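# Sort sealant cartridges into crates by fill level

## Task

Four sealant cartridges are partly used and their tubes are opaque. Any cartridge holding one third or more of its contents belongs in the blue crate; every other one belongs in the dark grey crate. A cartridge placed in the wrong crate counts against the result. A cartridge only counts if it is at rest at the end and the red dowel is no longer inside it. Both crates must be standing upright at the end. Finally release everything and move the grippers away; anything that stays in place only because the robot holds it is not counted as done.

## Robot and tools

Robot: two Kinova Gen3 arms, left_arm and right_arm, each with a Robotiq 2F-85 parallel gripper and a wrist camera. Scene frame: origin on the table top midway between the arms, +x out over the table, +z up, left_arm on the +y side. Bases: left_arm at (+0.033, +0.278, 0) m, right_arm at (-0.033, -0.263, 0) m, each turned slightly about z. The names left and right are arm names, not image sides.

Gripper axes: +z runs along the fingers away from the wrist, y is the closing direction. The reported end_effector_position is the point between the pads when closed; fingertips extend about 19 mm past it closed and 6 mm open. Closing pushes the fingertips about 13 mm farther out, so keep that clearance above surfaces. Printed positions can be off, more so at long reach.

Row format (used by execute_actions and by move's target): 16 numbers, each in [-1, 1], always covering both arms. Order: left_arm dx, dy, dz, rx, ry, rz, left_gripper position, speed, then the same eight for right_arm and right_gripper. dx..rz are an offset, not a pose: a displacement from that gripper's measured pose at the start of the action (for the first action in a call, the pose in the last result of this scene), expressed in the gripper's own axes. Scale: 1.0 equals 0.6 m for dx, dy, dz and 180 degrees for the rotation; rx, ry, rz form a single rotation vector. Gripper position is absolute: +1 fully open (85 mm), 0 about 41 mm, about -0.8 pads touching, -1 close until blocked. Gripper speed: -1 about 20 mm/s, 0 about 85, +1 about 150. Optionally 14 extra numbers from 0 to 1 may follow: stiffness scales for the seven joints of left_arm, then right_arm; they persist until changed. To leave a gripper unchanged, repeat its previous position and speed (a 0 is a real command).

execute_actions(actions): a list of up to 15 actions; each action is a table of up to 15 rows, each row lasting one 1/30 s step. Fewer rows means the last row is held for the remaining steps. Every row is measured from the action's start pose, not from the previous row. Each step the command is clipped to within 70 mm and 16 degrees of the current gripper pose, so large offsets need several actions. An empty list just returns state and images.

move(target, speed, blocking): target is one 16-number row, offsets from the last reported pose. The grippers travel in straight lines, finishing together, 0.5 to 10 s, stopping short if longer. speed is top path speed in m/s, 0.002 to 0.5 (default 0.25); rotation up to twice that in rad/s. Moves ignore obstacles and the other arm, may lag or overshoot. Faster contact and targets deeper past a surface press harder. blocking=false returns after 0.5 s; then call wait or stop before sending more actions. The result adds a move: line with the outcome (done, off_target, moving, held, fault) and limits (paced = pose clipped; held = steps blocked, after which the arm may jump fast), plus each gripper's distance from target.

wait(seconds): 0 to 10, lets the scene run holding last commands; returns early if a move ends. stop(): brakes a running move (needs room); fingers keep going. zoom_image(camera, region): camera is cam_head_left, cam_head_right, cam_left_wrist or cam_right_wrist; region [x0, y0, x1, y1] in pixels, at most 504 by 504, origin top-left. read_manual(section): returns licence text only. finished_scene(scene): ends the current scene by its number; irreversible, so finish only when the goal holds on its own.

Results: a state line per arm with position (m) and quat_wxyz, Hand target lines (where the controller now drives each gripper), joint positions and torques, step readings with HELD marks where a row was held back, a pose unreachable line when the clearance check altered a command, and position_measured_pct (about 50 - 50 x finger position; 0 fully open). Fingers stopping below about 90 means something is held or blocking; around 90 or more means pads met on nothing or something very thin.

Gripping: close with position -1 and keep sending it. For a soft grip, open, then close to just under the object width. Release by sending a position wider than the object. Fingers reclose on their own if the object slips.

Hazards: contact torque at a joint's load limit (46.9 N m for the first four joints, 29.5 for the wrist three, including held weight) freezes that arm for 10 s and drops the rest of the call. Holding loads heats motors; MOTOR HOT appears from 60 °C and at 75 °C the arm sags (OVER-TEMPERATURE FAULT). Do not let arms collide or press on each other. Do not drop, slam or knock anything off the table, and keep crates upright. Objects may occasionally be tugged or pushed by outside disturbances. The simulation keeps running during reasoning, holding the last command. Smooth, quick, low-effort motion is preferred.

Each tool is called after "Emit:" by a JSON object that holds its "api" and its "payload", one argument or row to a line.

## Session

Emit:
{"api": "execute_actions", "payload": {
  "actions": []
}}

Scene clock: 0.00 s.
left_arm: end_effector_position=(+0.0483, +0.1581, +0.3579) position_measured_pct=0.0 end_effector_quat_wxyz=(-0.055, +0.055, +0.996, +0.051) | right_arm: end_effector_position=(+0.2160, -0.6622, +0.3129) position_measured_pct=0.0 end_effector_quat_wxyz=(+0.264, -0.548, +0.786, +0.112)
Joint positions: left_arm=[ 1.195 -0.375 -0.157  1.978  0.009  1.67   2.716] | right_arm=[ 1.609  0.702 -0.584  1.053 -0.158  1.736  3.782]
Joint velocities: left_arm=[-0.     0.002 -0.     0.     0.    -0.001  0.   ] | right_arm=[-0.     0.     0.     0.001 -0.001 -0.001 -0.003]
Joint torques (N m, as the joint torque sensors report them, + toward a larger angle): no reading
Motor temperatures (°C, as the motors report them): left_arm=[30 30 24 27 36 30 48] | right_arm=[29 32 28 32 35 32 36]
Hand target (left_arm): +0.048, +0.158, +0.358; -0.055, +0.055, +0.996, +0.051
Hand target (right_arm): +0.216, -0.662, +0.313; +0.264, -0.548, +0.786, +0.112
Joint stiffness scale: left_arm=[1. 1. 1. 1. 1. 1. 1.] | right_arm=[1. 1. 1. 1. 1. 1. 1.]

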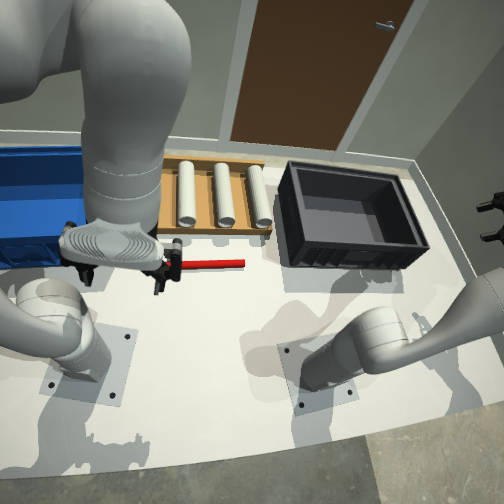

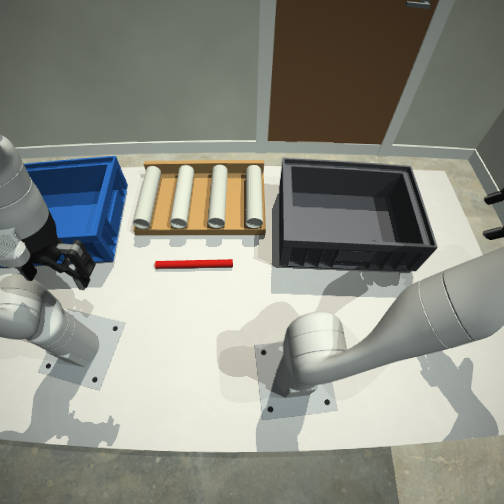

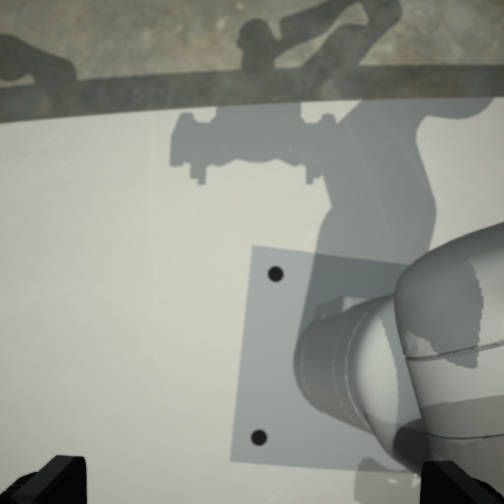

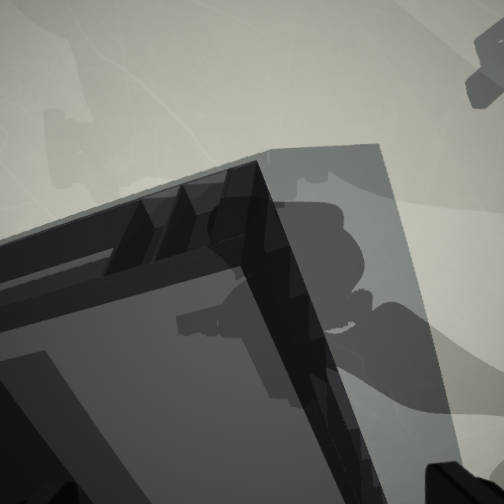

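Emit:
{"api": "zoom_image", "payload": {
  "camera": "cam_head_right",
  "region": [120, 140, 280, 280]
}}

Region (120, 140, 280, 280) of cam_head_right's 504x504 image, scaled by 3.150, with more detail than that image has; it fills the top 441 rows of this view, and the rest is white.

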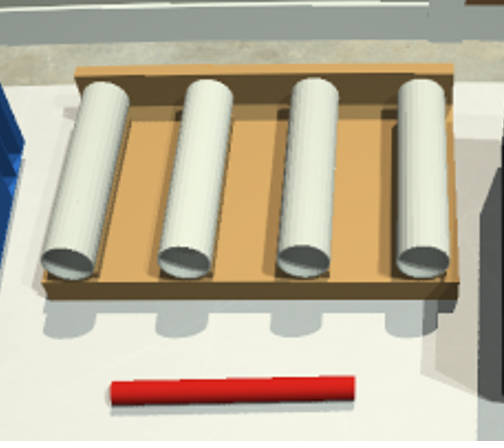

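Emit:
{"api": "move", "payload": {
  "target": [-0.333, -0.167, 0.083, 0, 0, 0.5, 1, 0, 0, 0, 0, 0, 0, 0, 1, 0],
  "speed": 0.4
}}

Scene clock: 33.47 s.
left_arm: end_effector_position=(+0.2281, +0.0455, +0.2772) position_measured_pct=0.0 end_effector_quat_wxyz=(-0.076, +0.743, +0.665, -0.001) | right_arm: end_effector_position=(+0.2160, -0.6622, +0.3129) position_measured_pct=0.0 end_effector_quat_wxyz=(+0.264, -0.548, +0.786, +0.112)
Joint positions: left_arm=[ 1.142  0.176 -0.643  1.798  0.088  1.354  0.567] | right_arm=[ 1.609  0.702 -0.584  1.053 -0.158  1.736  3.782]
Joint velocities: left_arm=[-0.013  0.003 -0.    -0.001 -0.    -0.     0.   ] | right_arm=[-0.    -0.     0.    -0.     0.001 -0.    -0.001]
Joint torques (N m, as the joint torque sensors report them, + toward a larger angle): left_arm=[ -0.21 -10.68  -1.31  -8.46  -0.2    0.58  -0.04] | right_arm=[  0.4  -19.3   -3.14  -7.39  -1.02   0.95   0.04]
Motor temperatures (°C, as the motors report them): left_arm=[30 30 24 28 36 30 48] | right_arm=[29 33 28 32 35 32 36]
Hand target (left_arm): +0.229, +0.043, +0.277; -0.074, +0.743, +0.665, -0.004
Hand target (right_arm): +0.216, -0.662, +0.313; +0.264, -0.548, +0.786, +0.112
Off the commanded pose (left_arm): 0.002 m, 0 deg.
Off the commanded pose (right_arm): 0.000 m, 0 deg.
Joint stiffness scale: left_arm=[1. 1. 1. 1. 1. 1. 1.] | right_arm=[1. 1. 1. 1. 1. 1. 1.]
move: done

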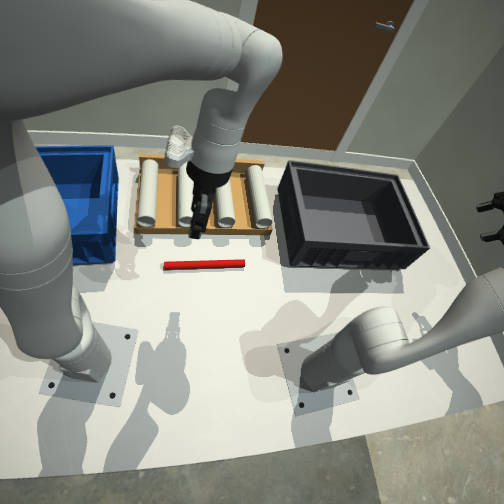

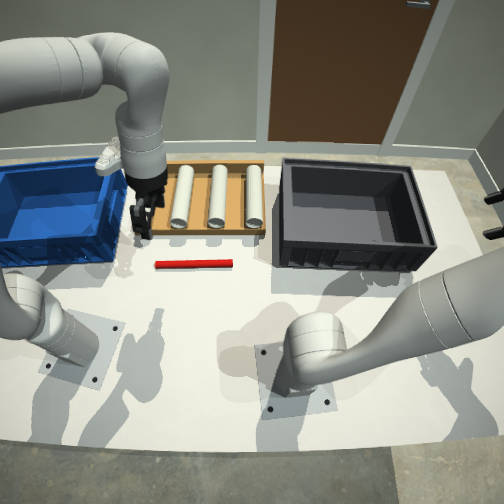

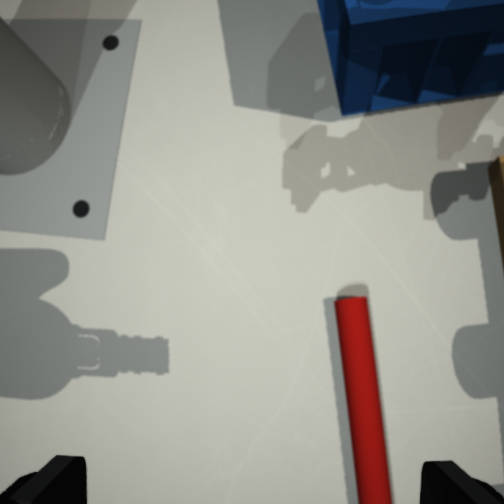

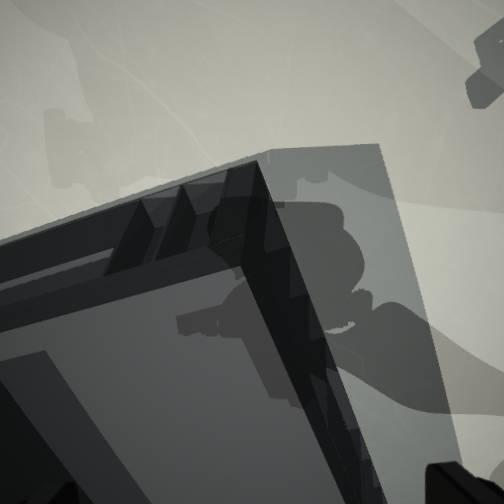

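Emit:
{"api": "move", "payload": {
  "target": [0.008, 0.117, 0.28, 0, 0, 0, 1, 0, 0, 0, 0, 0, 0, 0, 1, 0],
  "speed": 0.4
}}

Scene clock: 50.50 s.
left_arm: end_effector_position=(+0.2827, +0.0630, +0.1064) position_measured_pct=0.0 end_effector_quat_wxyz=(-0.075, +0.742, +0.666, +0.002) | right_arm: end_effector_position=(+0.2160, -0.6622, +0.3129) position_measured_pct=0.0 end_effector_quat_wxyz=(+0.264, -0.548, +0.786, +0.112)
Joint positions: left_arm=[ 0.921  0.519 -0.629  2.021  0.329  0.863  0.195] | right_arm=[ 1.609  0.702 -0.584  1.053 -0.158  1.736  3.782]
Joint velocities: left_arm=[-0.008  0.007  0.005 -0.     0.    -0.001  0.   ] | right_arm=[-0.    -0.001  0.     0.002  0.    -0.002 -0.   ]
Joint torques (N m, as the joint torque sensors report them, + toward a larger angle): left_arm=[  0.01 -14.14  -2.69  -5.13  -0.37   0.56   0.17] | right_arm=[  0.01 -19.19  -2.62  -8.13  -1.35   0.72   0.24]
Motor temperatures (°C, as the motors report them): left_arm=[30 30 24 28 36 30 48] | right_arm=[29 33 28 32 35 32 36]
Hand target (left_arm): +0.281, +0.062, +0.104; -0.075, +0.743, +0.666, -0.000
Hand target (right_arm): +0.216, -0.662, +0.313; +0.264, -0.548, +0.786, +0.112
Off the commanded pose (left_arm): 0.004 m, 0 deg.
Off the commanded pose (right_arm): 0.000 m, 0 deg.
Joint stiffness scale: left_arm=[1. 1. 1. 1. 1. 1. 1.] | right_arm=[1. 1. 1. 1. 1. 1. 1.]
move: off_target (left_arm)

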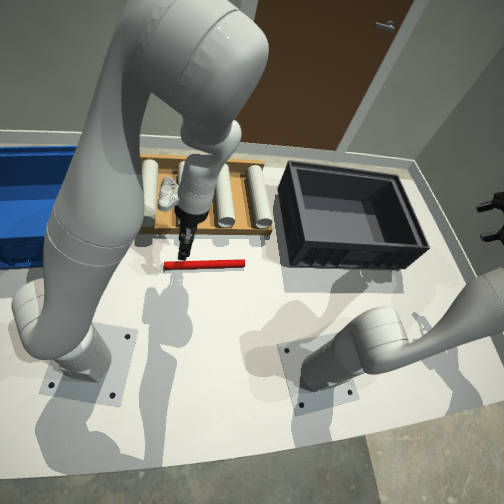

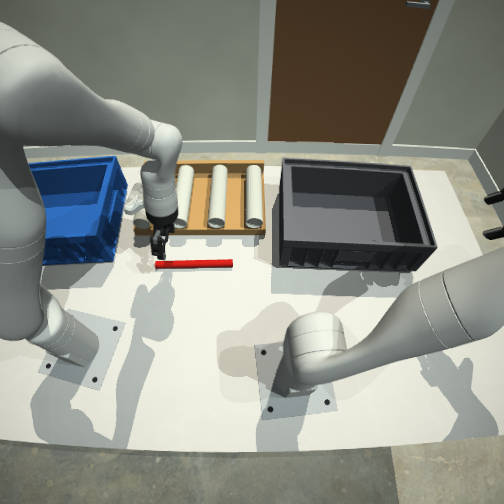

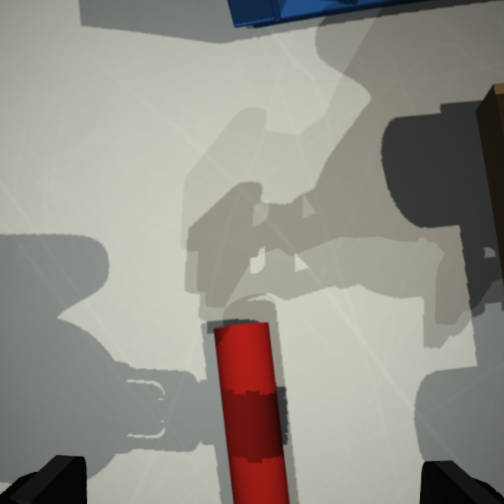

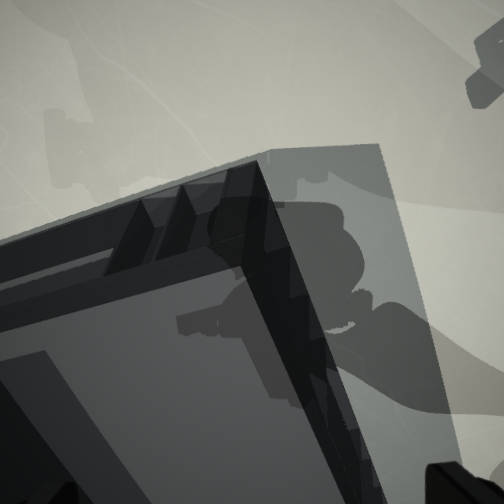

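Emit:
{"api": "move", "payload": {
  "target": [0, 0, 0.135, 0, 0, 0, 1, 0, 0, 0, 0, 0, 0, 0, 1, 0],
  "speed": 0.3
}}

Emit:
{"api": "execute_actions", "payload": {
  "actions": [
    [[0,0,0,0,0,0,-1,1,0,0,0,0,0,0,1,0]],
    [[0,0,0,0,0,0,-1,1,0,0,0,0,0,0,1,0]]
  ]
}}

Scene clock: 61.63 s.
left_arm: end_effector_position=(+0.2768, +0.0723, +0.0287) position_measured_pct=0.0 end_effector_quat_wxyz=(-0.074, +0.743, +0.665, +0.004) | right_arm: end_effector_position=(+0.2160, -0.6622, +0.3129) position_measured_pct=0.0 end_effector_quat_wxyz=(+0.264, -0.548, +0.786, +0.112)
Joint positions: left_arm=[ 0.828  0.672 -0.52   2.121  0.478  0.619  0.06 ] | right_arm=[ 1.609  0.702 -0.584  1.053 -0.158  1.736  3.782]
Joint velocities: left_arm=[-0.01   0.003  0.006  0.     0.    -0.003  0.001] | right_arm=[ 0.    -0.001  0.     0.     0.001  0.     0.001]
Joint torques (N m, as the joint torque sensors report them, + toward a larger angle): left_arm=[ -0.43 -15.3   -2.49  -3.    -0.24   0.46   0.24] | right_arm=[ -0.04 -19.43  -2.88  -7.85  -1.08   0.88   0.46]
Motor temperatures (°C, as the motors report them): left_arm=[30 30 24 28 36 30 48] | right_arm=[29 34 28 32 35 32 36]
Hand target (left_arm): +0.275, +0.072, +0.027; -0.075, +0.742, +0.666, +0.003
Hand target (right_arm): +0.216, -0.662, +0.313; +0.264, -0.548, +0.786, +0.112
Off the commanded pose (left_arm): 0.003 m, 0 deg.
Off the commanded pose (right_arm): 0.000 m, 0 deg.
Joint stiffness scale: left_arm=[1. 1. 1. 1. 1. 1. 1.] | right_arm=[1. 1. 1. 1. 1. 1. 1.]
move: done

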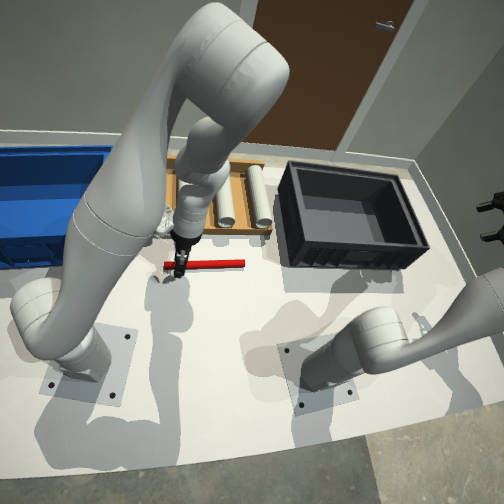

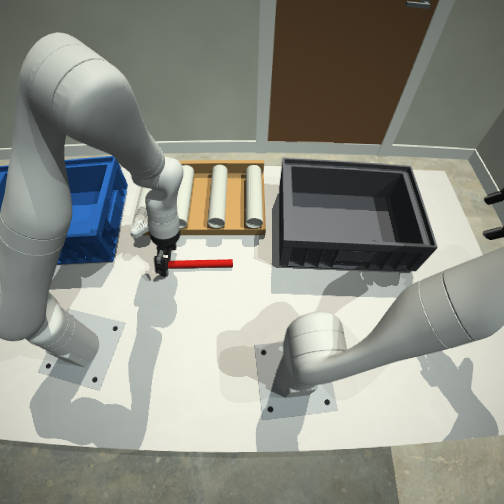

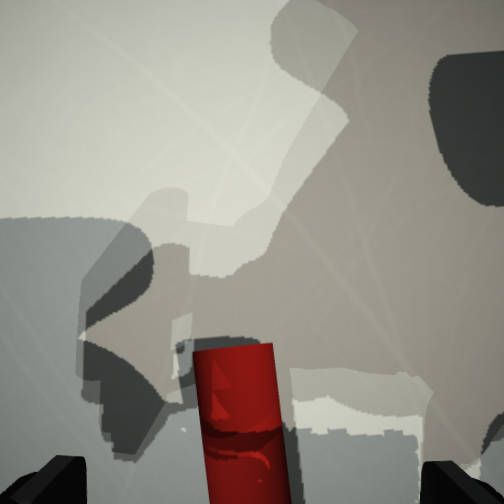

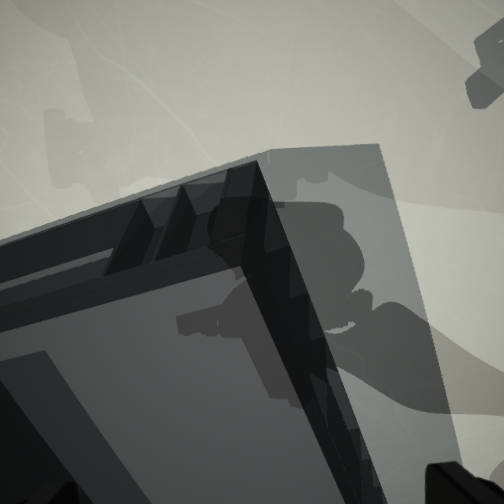

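Scene clock: 62.63 s.
left_arm: end_effector_position=(+0.2768, +0.0720, +0.0291) position_measured_pct=73.4 end_effector_quat_wxyz=(-0.074, +0.743, +0.665, +0.004) | right_arm: end_effector_position=(+0.2160, -0.6622, +0.3129) position_measured_pct=0.0 end_effector_quat_wxyz=(+0.264, -0.548, +0.786, +0.112)
Joint positions: left_arm=[ 0.828  0.671 -0.52   2.121  0.478  0.62   0.06 ] | right_arm=[ 1.609  0.702 -0.584  1.053 -0.158  1.736  3.782]
Joint velocities: left_arm=[ 0.     0.001  0.    -0.     0.     0.    -0.001] | right_arm=[ 0.     0.001 -0.    -0.     0.     0.    -0.   ]
Joint torques (N m, as the joint torque sensors report them, + toward a larger angle): left_arm=[  1.19 -11.52  -0.1   -3.45   1.19  -0.57   0.13] | right_arm=[  0.86 -19.41  -2.79  -7.54  -1.43   0.64   0.49]
Motor temperatures (°C, as the motors report them): left_arm=[30 30 24 28 36 30 48] | right_arm=[29 34 28 32 35 32 36]
Hand target (left_arm): +0.277, +0.072, +0.029; -0.074, +0.743, +0.665, +0.004
Hand target (right_arm): +0.216, -0.662, +0.313; +0.264, -0.548, +0.786, +0.112
Off the commanded pose (left_arm): 0.001 m, 0 deg.
Off the commanded pose (right_arm): 0.000 m, 0 deg.
Joint stiffness scale: left_arm=[1. 1. 1. 1. 1. 1. 1.] | right_arm=[1. 1. 1. 1. 1. 1. 1.]
Step readings (end_effector_position; steps 1 to 15: 1st action; 16 to 30: 2nd action):
0: left_arm (+0.2768, +0.0723, +0.0287) | right_arm (+0.2160, -0.6622, +0.3129)
1: left_arm (+0.2768, +0.0723, +0.0287) | right_arm (+0.2160, -0.6622, +0.3129)
2: left_arm (+0.2768, +0.0723, +0.0287) | right_arm (+0.2160, -0.6622, +0.3129)
4: left_arm (+0.2768, +0.0723, +0.0287) | right_arm (+0.2160, -0.6622, +0.3129)
8: left_arm (+0.2768, +0.0723, +0.0287) | right_arm (+0.2160, -0.6622, +0.3129)
15: left_arm (+0.2768, +0.0723, +0.0287) | right_arm (+0.2160, -0.6622, +0.3129)
16: left_arm (+0.2768, +0.0721, +0.0289) | right_arm (+0.2160, -0.6622, +0.3129)
17: left_arm (+0.2768, +0.0720, +0.0291) | right_arm (+0.2160, -0.6622, +0.3129)
19: left_arm (+0.2768, +0.0720, +0.0291) | right_arm (+0.2160, -0.6622, +0.3129)
23: left_arm (+0.2768, +0.0720, +0.0291) | right_arm (+0.2160, -0.6622, +0.3129)
30: end_effector_position above

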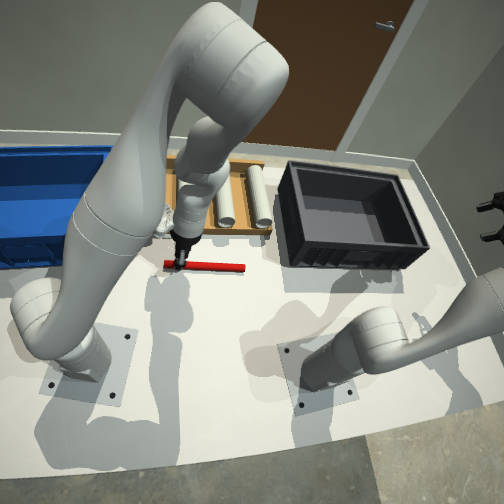

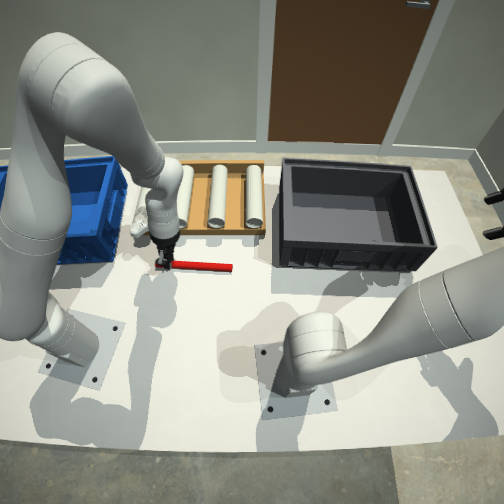

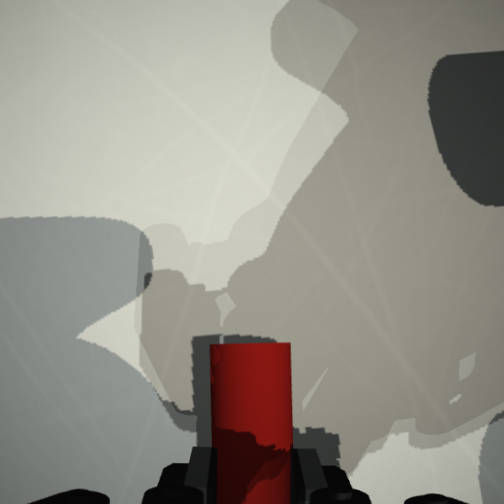

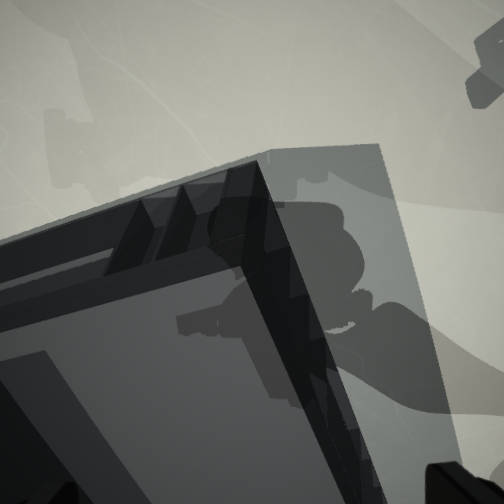

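Emit:
{"api": "move", "payload": {
  "target": [0.117, -0.25, -0.12, 0, 0, -0.5, -1, 1, 0, 0, 0, 0, 0, 0, 1, 0],
  "speed": 0.4
}}

Scene clock: 79.23 s.
left_arm: end_effector_position=(+0.1446, +0.1463, +0.1223) position_measured_pct=73.4 end_effector_quat_wxyz=(-0.049, +0.055, +0.996, +0.053) | right_arm: end_effector_position=(+0.2160, -0.6622, +0.3129) position_measured_pct=0.0 end_effector_quat_wxyz=(+0.264, -0.548, +0.786, +0.112)
Joint positions: left_arm=[ 1.563  0.295 -1.188  2.451  0.342  0.75   1.764] | right_arm=[ 1.609  0.702 -0.584  1.053 -0.158  1.736  3.782]
Joint velocities: left_arm=[ 0.02  -0.002 -0.009 -0.     0.     0.    -0.   ] | right_arm=[ 0.     0.001 -0.    -0.001  0.001  0.002  0.001]
Joint torques (N m, as the joint torque sensors report them, + toward a larger angle): left_arm=[-0.56 -6.68 -1.91 -4.43 -0.31  0.59  0.05] | right_arm=[  0.63 -19.54  -3.02  -7.64  -1.09   0.73   0.15]
Motor temperatures (°C, as the motors report them): left_arm=[30 30 24 28 36 30 48] | right_arm=[29 34 28 32 35 32 36]
Hand target (left_arm): +0.143, +0.149, +0.123; -0.051, +0.055, +0.996, +0.054
Hand target (right_arm): +0.216, -0.662, +0.313; +0.264, -0.548, +0.786, +0.112
Off the commanded pose (left_arm): 0.003 m, 0 deg.
Off the commanded pose (right_arm): 0.000 m, 0 deg.
Joint stiffness scale: left_arm=[1. 1. 1. 1. 1. 1. 1.] | right_arm=[1. 1. 1. 1. 1. 1. 1.]
move: done

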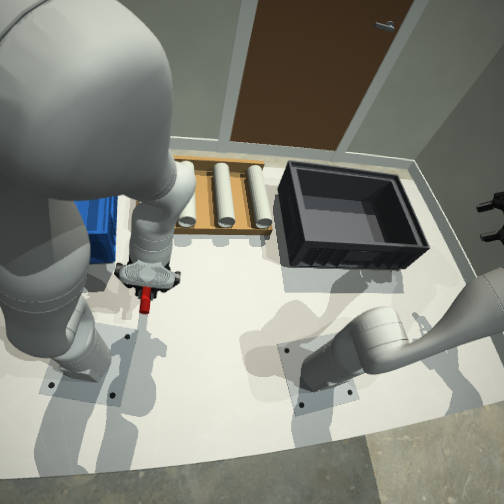

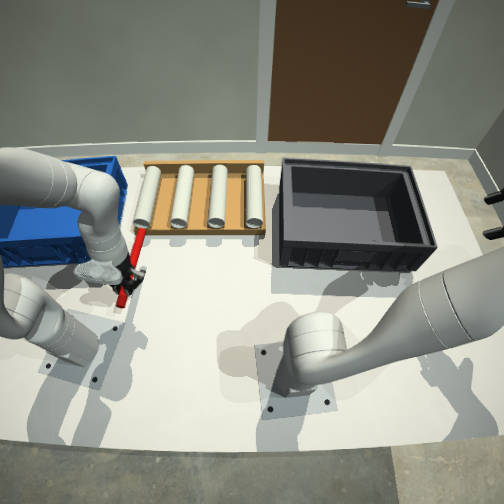

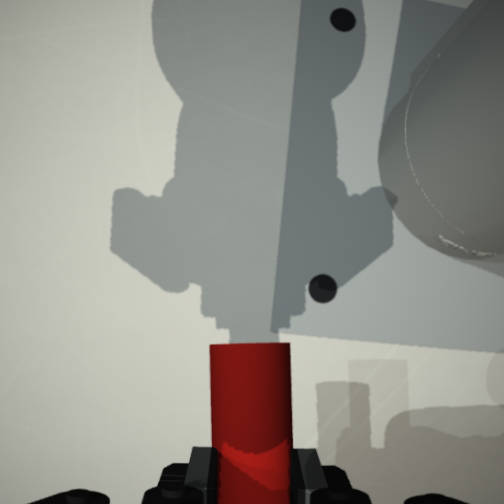

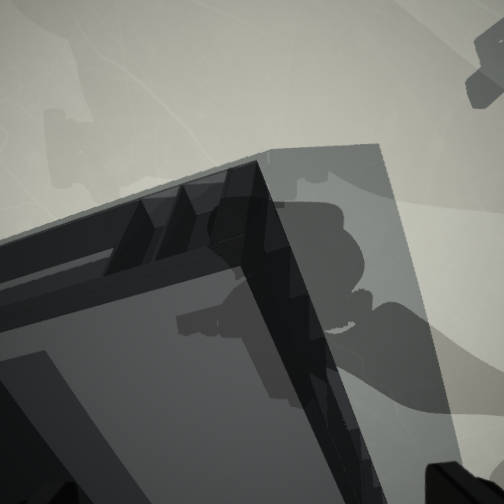

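Emit:
{"api": "move", "payload": {
  "target": [0, 0, 0.1, 0.034, -0.031, -0.035, -1, 1, 0, 0, 0, 0, 0, 0, 1, 0],
  "speed": 0.3
}}

Emit:
{"api": "zoom_image", "payload": {
  "camera": "cam_head_right",
  "region": [100, 150, 230, 310]
}}

Scene clock: 101.53 s.
left_arm: end_effector_position=(+0.1423, +0.1510, +0.0645) position_measured_pct=73.4 end_effector_quat_wxyz=(-0.037, +0.002, +0.998, +0.046) | right_arm: end_effector_position=(+0.2160, -0.6622, +0.3129) position_measured_pct=0.0 end_effector_quat_wxyz=(+0.264, -0.548, +0.786, +0.112)
Joint positions: left_arm=[ 1.333  0.506 -1.039  2.579  0.802  0.557  1.358] | right_arm=[ 1.609  0.702 -0.584  1.053 -0.158  1.736  3.782]
Joint velocities: left_arm=[ 0.021  0.044 -0.092 -0.     0.062  0.055 -0.1  ] | right_arm=[ 0.     0.    -0.     0.    -0.     0.001 -0.001]
Joint torques (N m, as the joint torque sensors report them, + toward a larger angle): left_arm=[-0.08 -9.09 -2.46 -2.16 -0.27  0.16  0.34] | right_arm=[  0.46 -19.14  -2.75  -7.63  -1.38   0.9    0.38]
Motor temperatures (°C, as the motors report them): left_arm=[30 30 24 28 36 30 48] | right_arm=[29 34 28 32 35 32 36]
Hand target (left_arm): +0.140, +0.152, +0.064; -0.039, -0.000, +0.998, +0.047
Hand target (right_arm): +0.216, -0.662, +0.313; +0.264, -0.548, +0.786, +0.112
Off the commanded pose (left_arm): 0.004 m, 7 deg.
Off the commanded pose (right_arm): 0.000 m, 0 deg.
Joint stiffness scale: left_arm=[1. 1. 1. 1. 1. 1. 1.] | right_arm=[1. 1. 1. 1. 1. 1. 1.]
joint sent to its limit (left arm) — the command would take joint 4 (elbow) past its upper limit, so that joint was sent only as far as its limit.
move: off_target (left_arm)

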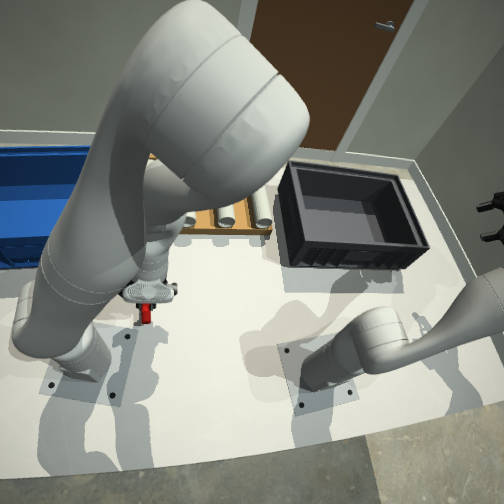

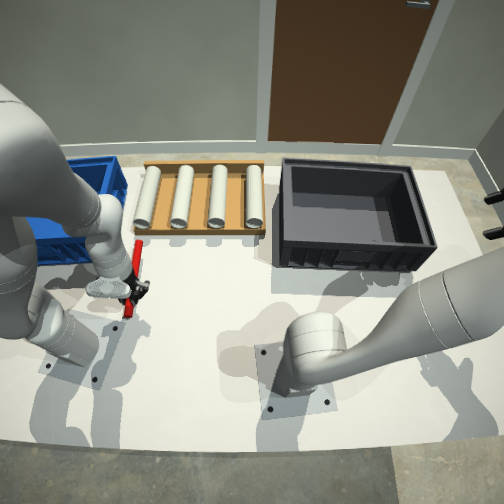

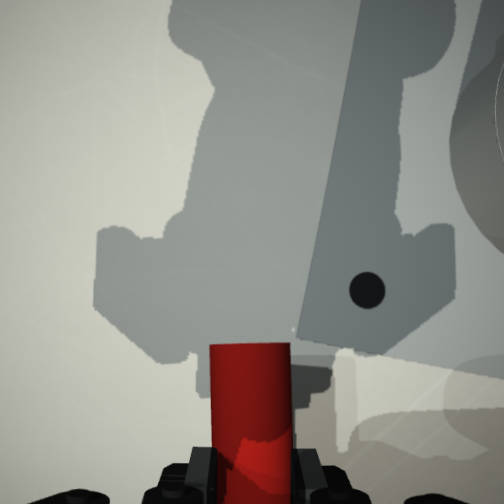

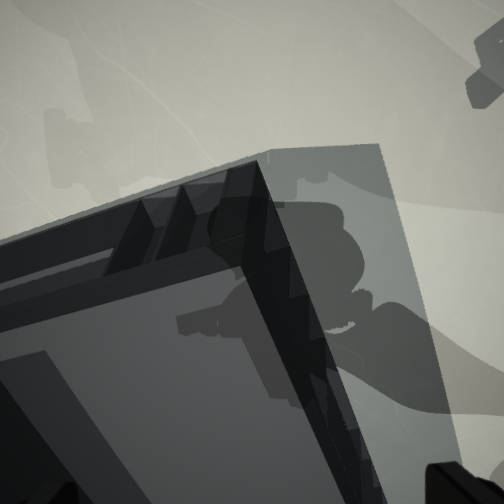

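Region (100, 150, 230, 310) of cam_head_right's 504x504 image, scaled by 3.150, with more detail than that image has; it fills the left 410 columns of this view, and the rest is white.

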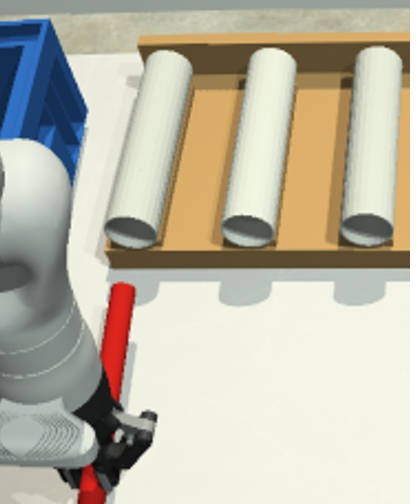

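Emit:
{"api": "move", "payload": {
  "target": [-0.08, 0, 0, 0, 0, 0, -1, 1, 0, 0, 0, 0, 0, 0, 1, 0],
  "speed": 0.1
}}

Emit:
{"api": "zoom_image", "payload": {
  "camera": "cam_head_right",
  "region": [100, 150, 230, 310]
}}

Scene clock: 115.53 s.
left_arm: end_effector_position=(+0.1907, +0.1511, +0.0617) position_measured_pct=73.4 end_effector_quat_wxyz=(-0.034, -0.003, +0.998, +0.045) | right_arm: end_effector_position=(+0.2160, -0.6622, +0.3129) position_measured_pct=0.0 end_effector_quat_wxyz=(+0.264, -0.548, +0.786, +0.112)
Joint positions: left_arm=[ 1.182  0.568 -1.037  2.485  0.805  0.611  1.25 ] | right_arm=[ 1.609  0.702 -0.584  1.053 -0.158  1.736  3.782]
Joint velocities: left_arm=[-0.01   0.004  0.004 -0.001  0.    -0.    -0.   ] | right_arm=[ 0.001 -0.001 -0.    -0.001  0.    -0.     0.001]
Joint torques (N m, as the joint torque sensors report them, + toward a larger angle): left_arm=[  0.45 -10.17  -3.23  -2.72  -0.41   0.15   0.17] | right_arm=[  0.56 -18.83  -2.8   -7.67  -1.38   0.94  -0.08]
Motor temperatures (°C, as the motors report them): left_arm=[30 30 24 28 36 30 48] | right_arm=[29 34 28 32 35 32 36]
Hand target (left_arm): +0.190, +0.151, +0.061; -0.037, +0.002, +0.998, +0.046
Hand target (right_arm): +0.216, -0.662, +0.313; +0.264, -0.548, +0.786, +0.112
Off the commanded pose (left_arm): 0.001 m, 1 deg.
Off the commanded pose (right_arm): 0.000 m, 0 deg.
Joint stiffness scale: left_arm=[1. 1. 1. 1. 1. 1. 1.] | right_arm=[1. 1. 1. 1. 1. 1. 1.]
move: done

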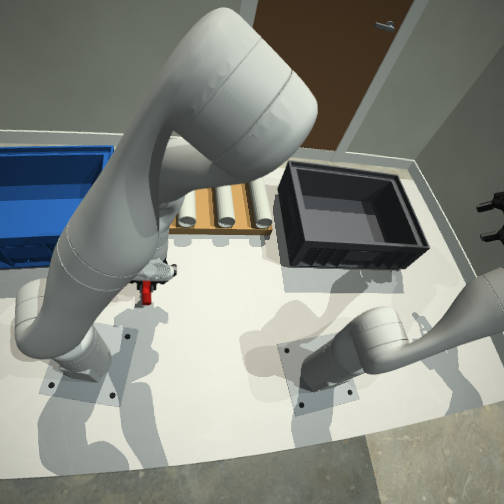

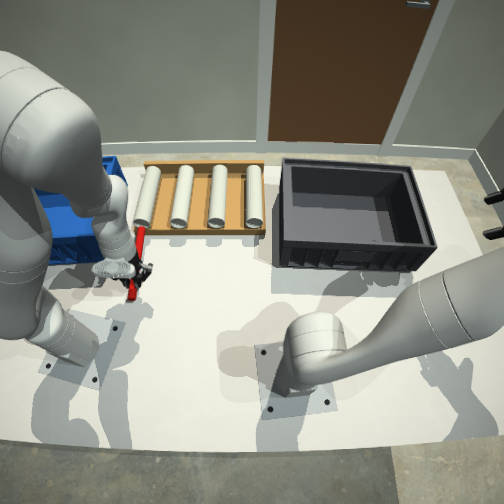

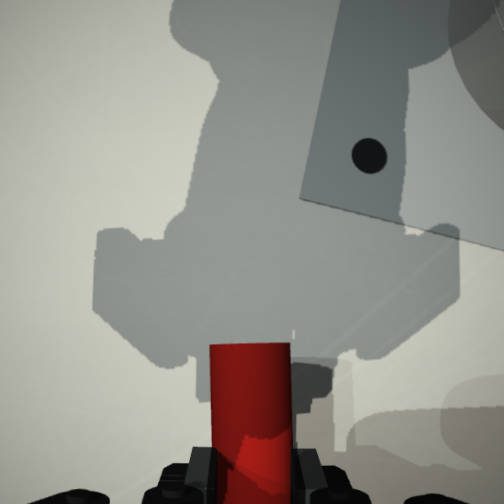

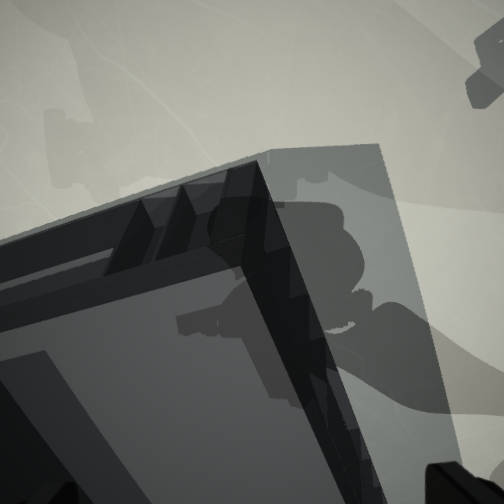

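Region (100, 150, 230, 310) of cam_head_right's 504x504 image, scaled by 3.150, with more detail than that image has; it fills the left 410 columns of this view, and the rest is white.

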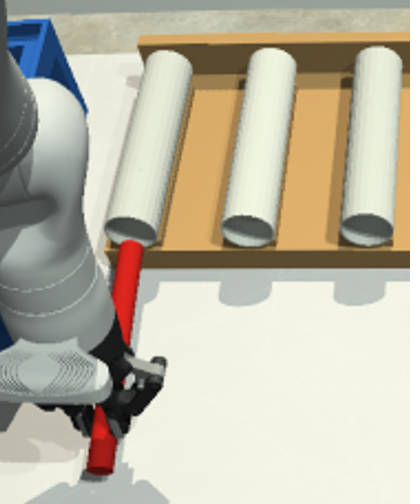

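Emit:
{"api": "move", "payload": {
  "target": [-0.04, 0, 0, 0, 0, 0, -1, 1, 0, 0, 0, 0, 0, 0, 1, 0],
  "speed": 0.08
}}

Emit:
{"api": "zoom_image", "payload": {
  "camera": "cam_head_right",
  "region": [100, 150, 230, 310]
}}

Scene clock: 121.40 s.
left_arm: end_effector_position=(+0.2153, +0.1514, +0.0609) position_measured_pct=73.4 end_effector_quat_wxyz=(-0.031, -0.008, +0.999, +0.044) | right_arm: end_effector_position=(+0.2160, -0.6622, +0.3129) position_measured_pct=0.0 end_effector_quat_wxyz=(+0.264, -0.548, +0.786, +0.112)
Joint positions: left_arm=[ 1.117  0.595 -1.032  2.434  0.805  0.635  1.22 ] | right_arm=[ 1.609  0.702 -0.584  1.053 -0.158  1.736  3.782]
Joint velocities: left_arm=[-0.009  0.004 -0.001 -0.001  0.     0.001 -0.001] | right_arm=[ 0.     0.    -0.    -0.001  0.    -0.001 -0.002]
Joint torques (N m, as the joint torque sensors report them, + toward a larger angle): left_arm=[ -0.06 -10.82  -3.37  -2.76  -0.39   0.17   0.1 ] | right_arm=[  0.85 -18.64  -2.88  -7.57  -1.3    0.83   0.4 ]
Motor temperatures (°C, as the motors report them): left_arm=[30 30 24 28 36 30 48] | right_arm=[29 34 28 32 35 32 36]
Hand target (left_arm): +0.215, +0.151, +0.060; -0.034, -0.003, +0.998, +0.045
Hand target (right_arm): +0.216, -0.662, +0.313; +0.264, -0.548, +0.786, +0.112
Off the commanded pose (left_arm): 0.001 m, 1 deg.
Off the commanded pose (right_arm): 0.000 m, 0 deg.
Joint stiffness scale: left_arm=[1. 1. 1. 1. 1. 1. 1.] | right_arm=[1. 1. 1. 1. 1. 1. 1.]
move: done

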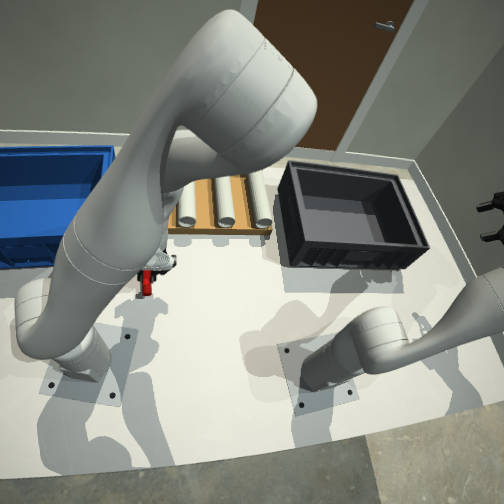

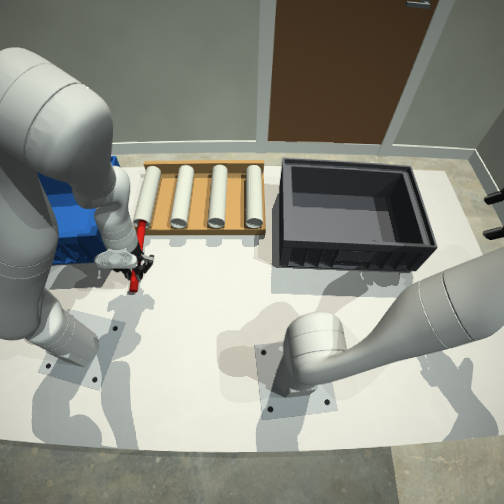

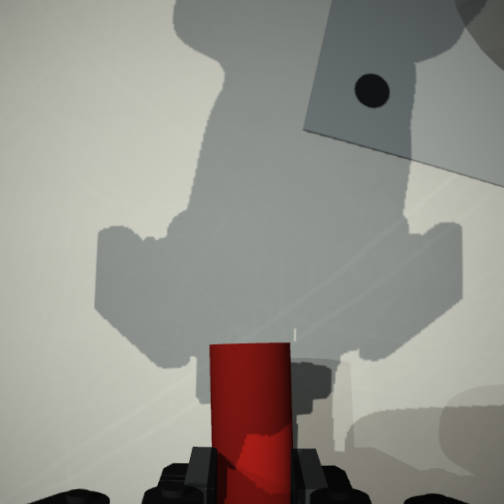

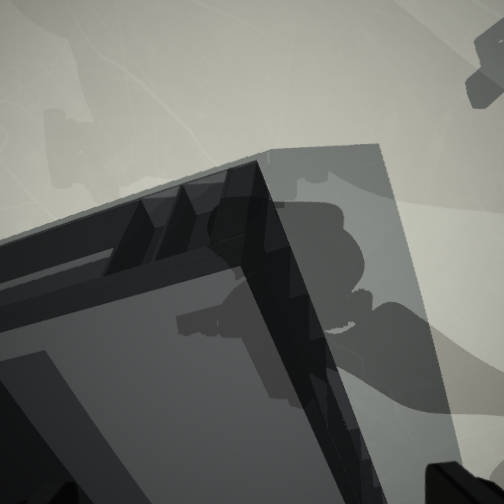

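Region (100, 150, 230, 310) of cam_head_right's 504x504 image, scaled by 3.150, with more detail than that image has; it fills the left 410 columns of this view, and the rest is white.

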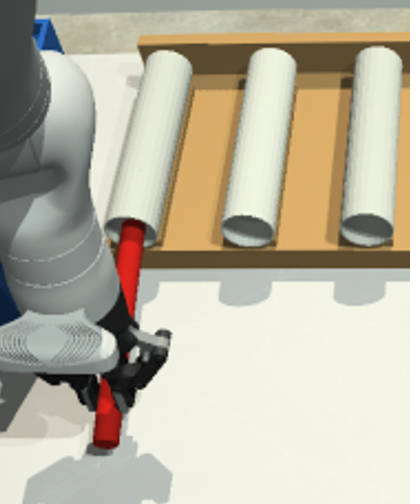

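Emit:
{"api": "execute_actions", "payload": {
  "actions": [
    [[-0.05,0,0,0,0,0,-1,1,0,0,0,0,0,0,1,0]],
    [[-0.05,0,0,0,0,0,-1,1,0,0,0,0,0,0,1,0]],
    [[-0.05,0,0,0,0,0,-1,1,0,0,0,0,0,0,1,0]],
    [[-0.05,0,0,0,0,0,-1,1,0,0,0,0,0,0,1,0]],
    [[-0.05,0,0,0,0,0,-1,1,0,0,0,0,0,0,1,0]],
    [[-0.05,0,0,0,0,0,-1,1,0,0,0,0,0,0,1,0]]
  ]
}}

Scene clock: 136.30 s.
left_arm: end_effector_position=(+0.3822, +0.1554, +0.0615) position_measured_pct=73.4 end_effector_quat_wxyz=(-0.031, -0.028, +0.999, +0.033) | right_arm: end_effector_position=(+0.2160, -0.6622, +0.3129) position_measured_pct=0.0 end_effector_quat_wxyz=(+0.264, -0.548, +0.786, +0.112)
Joint positions: left_arm=[ 0.767  0.798 -1.006  1.989  0.787  0.909  1.162] | right_arm=[ 1.609  0.702 -0.584  1.053 -0.158  1.736  3.782]
Joint velocities: left_arm=[-0.003  0.003 -0.001 -0.005 -0.     0.008 -0.   ] | right_arm=[-0.     0.    -0.    -0.001  0.001 -0.     0.001]
Joint torques (N m, as the joint torque sensors report them, + toward a larger angle): left_arm=[ -2.93 -11.89  -5.97  -8.79   2.05  -4.19   0.79] | right_arm=[  0.44 -19.37  -2.87  -7.39  -1.24   0.82   0.26]
Motor temperatures (°C, as the motors report them): left_arm=[30 30 24 28 36 30 48] | right_arm=[29 35 28 32 35 32 36]
Hand target (left_arm): +0.391, +0.156, +0.060; -0.023, -0.030, +0.999, +0.034
Hand target (right_arm): +0.216, -0.662, +0.313; +0.264, -0.548, +0.786, +0.112
Off the commanded pose (left_arm): 0.009 m, 1 deg.
Off the commanded pose (right_arm): 0.000 m, 0 deg.
Joint stiffness scale: left_arm=[1. 1. 1. 1. 1. 1. 1.] | right_arm=[1. 1. 1. 1. 1. 1. 1.]
Step readings (end_effector_position; steps 1 to 15: 1st action; 16 to 30: 2nd action; 31 to 45: 3rd action; 46 to 60: 4th action; 61 to 75: 5th action; 76 to 90: 6th action):
0: left_arm (+0.2154, +0.1517, +0.0608) | right_arm (+0.2160, -0.6622, +0.3129)
1: left_arm (+0.2163, +0.1515, +0.0608) | right_arm (+0.2160, -0.6622, +0.3129)
2: left_arm (+0.2208, +0.1504, +0.0609) | right_arm (+0.2160, -0.6622, +0.3129)
4: left_arm (+0.2340, +0.1487, +0.0614) | right_arm (+0.2160, -0.6622, +0.3129)
8: left_arm (+0.2439, +0.1501, +0.0608) | right_arm (+0.2160, -0.6622, +0.3129)
15: left_arm (+0.2458, +0.1522, +0.0600) | right_arm (+0.2160, -0.6622, +0.3129)
16: left_arm (+0.2467, +0.1520, +0.0600) | right_arm (+0.2160, -0.6622, +0.3129)
17: left_arm (+0.2515, +0.1509, +0.0601) | right_arm (+0.2160, -0.6622, +0.3129)
19: left_arm (+0.2649, +0.1494, +0.0608) | right_arm (+0.2160, -0.6622, +0.3129)
23: left_arm (+0.2747, +0.1510, +0.0603) | right_arm (+0.2160, -0.6622, +0.3129)
30: left_arm (+0.2765, +0.1531, +0.0595) | right_arm (+0.2160, -0.6622, +0.3129)
31: left_arm (+0.2774, +0.1529, +0.0595) | right_arm (+0.2160, -0.6622, +0.3129)
32: left_arm (+0.2821, +0.1518, +0.0597) | right_arm (+0.2160, -0.6622, +0.3129)
34: left_arm (+0.2955, +0.1503, +0.0605) | right_arm (+0.2160, -0.6622, +0.3129)
38: left_arm (+0.3056, +0.1521, +0.0602) | right_arm (+0.2160, -0.6622, +0.3129)
45: left_arm (+0.3073, +0.1541, +0.0594) | right_arm (+0.2160, -0.6622, +0.3129)
46: left_arm (+0.3082, +0.1539, +0.0594) | right_arm (+0.2160, -0.6622, +0.3129)
47: left_arm (+0.3128, +0.1528, +0.0596) | right_arm (+0.2160, -0.6622, +0.3129)
49: left_arm (+0.3262, +0.1514, +0.0607) | right_arm (+0.2160, -0.6622, +0.3129)
53: left_arm (+0.3364, +0.1534, +0.0606) | right_arm (+0.2160, -0.6622, +0.3129)
60: left_arm (+0.3382, +0.1549, +0.0601) | right_arm (+0.2160, -0.6622, +0.3129)
61: left_arm (+0.3390, +0.1547, +0.0601) | right_arm (+0.2160, -0.6622, +0.3129)
62: left_arm (+0.3435, +0.1537, +0.0605) | right_arm (+0.2160, -0.6622, +0.3129)
64: left_arm (+0.3566, +0.1527, +0.0620) | right_arm (+0.2160, -0.6622, +0.3129)
68: left_arm (+0.3605, +0.1537, +0.0612) | right_arm (+0.2160, -0.6622, +0.3129)
75: left_arm (+0.3607, +0.1540, +0.0607) | right_arm (+0.2160, -0.6622, +0.3129)
76: left_arm (+0.3613, +0.1539, +0.0608) | right_arm (+0.2160, -0.6622, +0.3129)
77: left_arm (+0.3633, +0.1533, +0.0611) | right_arm (+0.2160, -0.6622, +0.3129)
79: left_arm (+0.3716, +0.1538, +0.0620) | right_arm (+0.2160, -0.6622, +0.3129)
83: left_arm (+0.3817, +0.1551, +0.0620) | right_arm (+0.2160, -0.6622, +0.3129)
90: end_effector_position above

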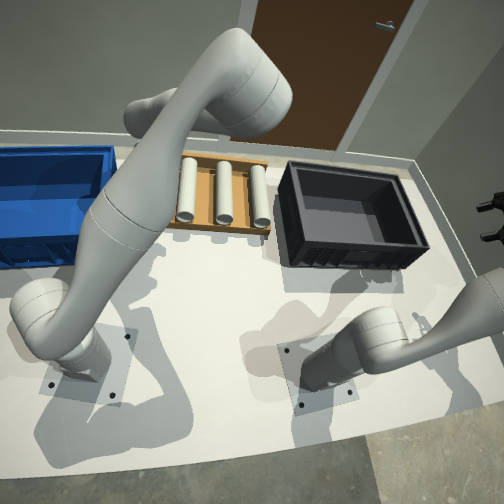

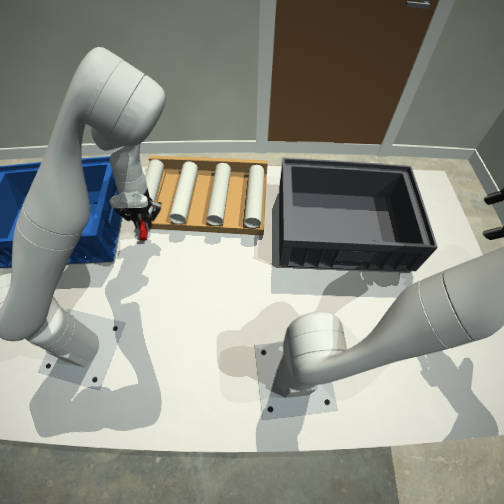

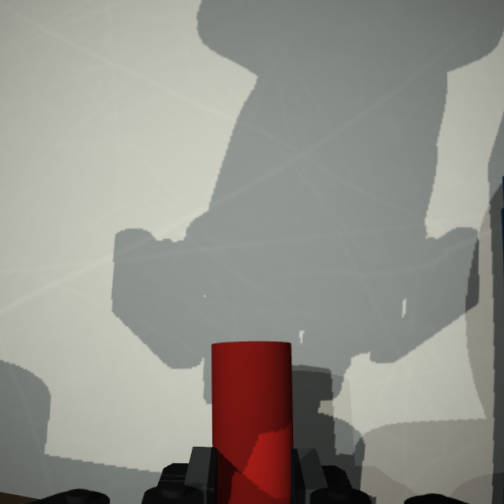

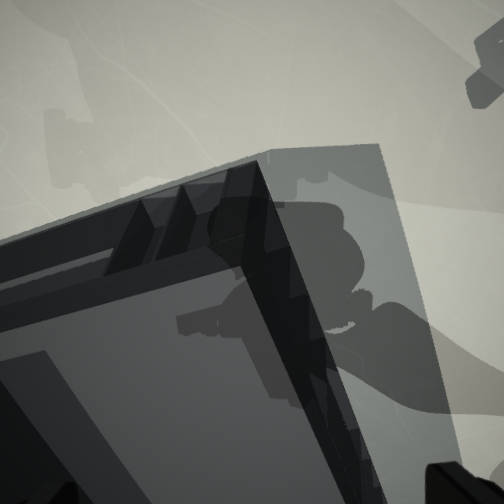

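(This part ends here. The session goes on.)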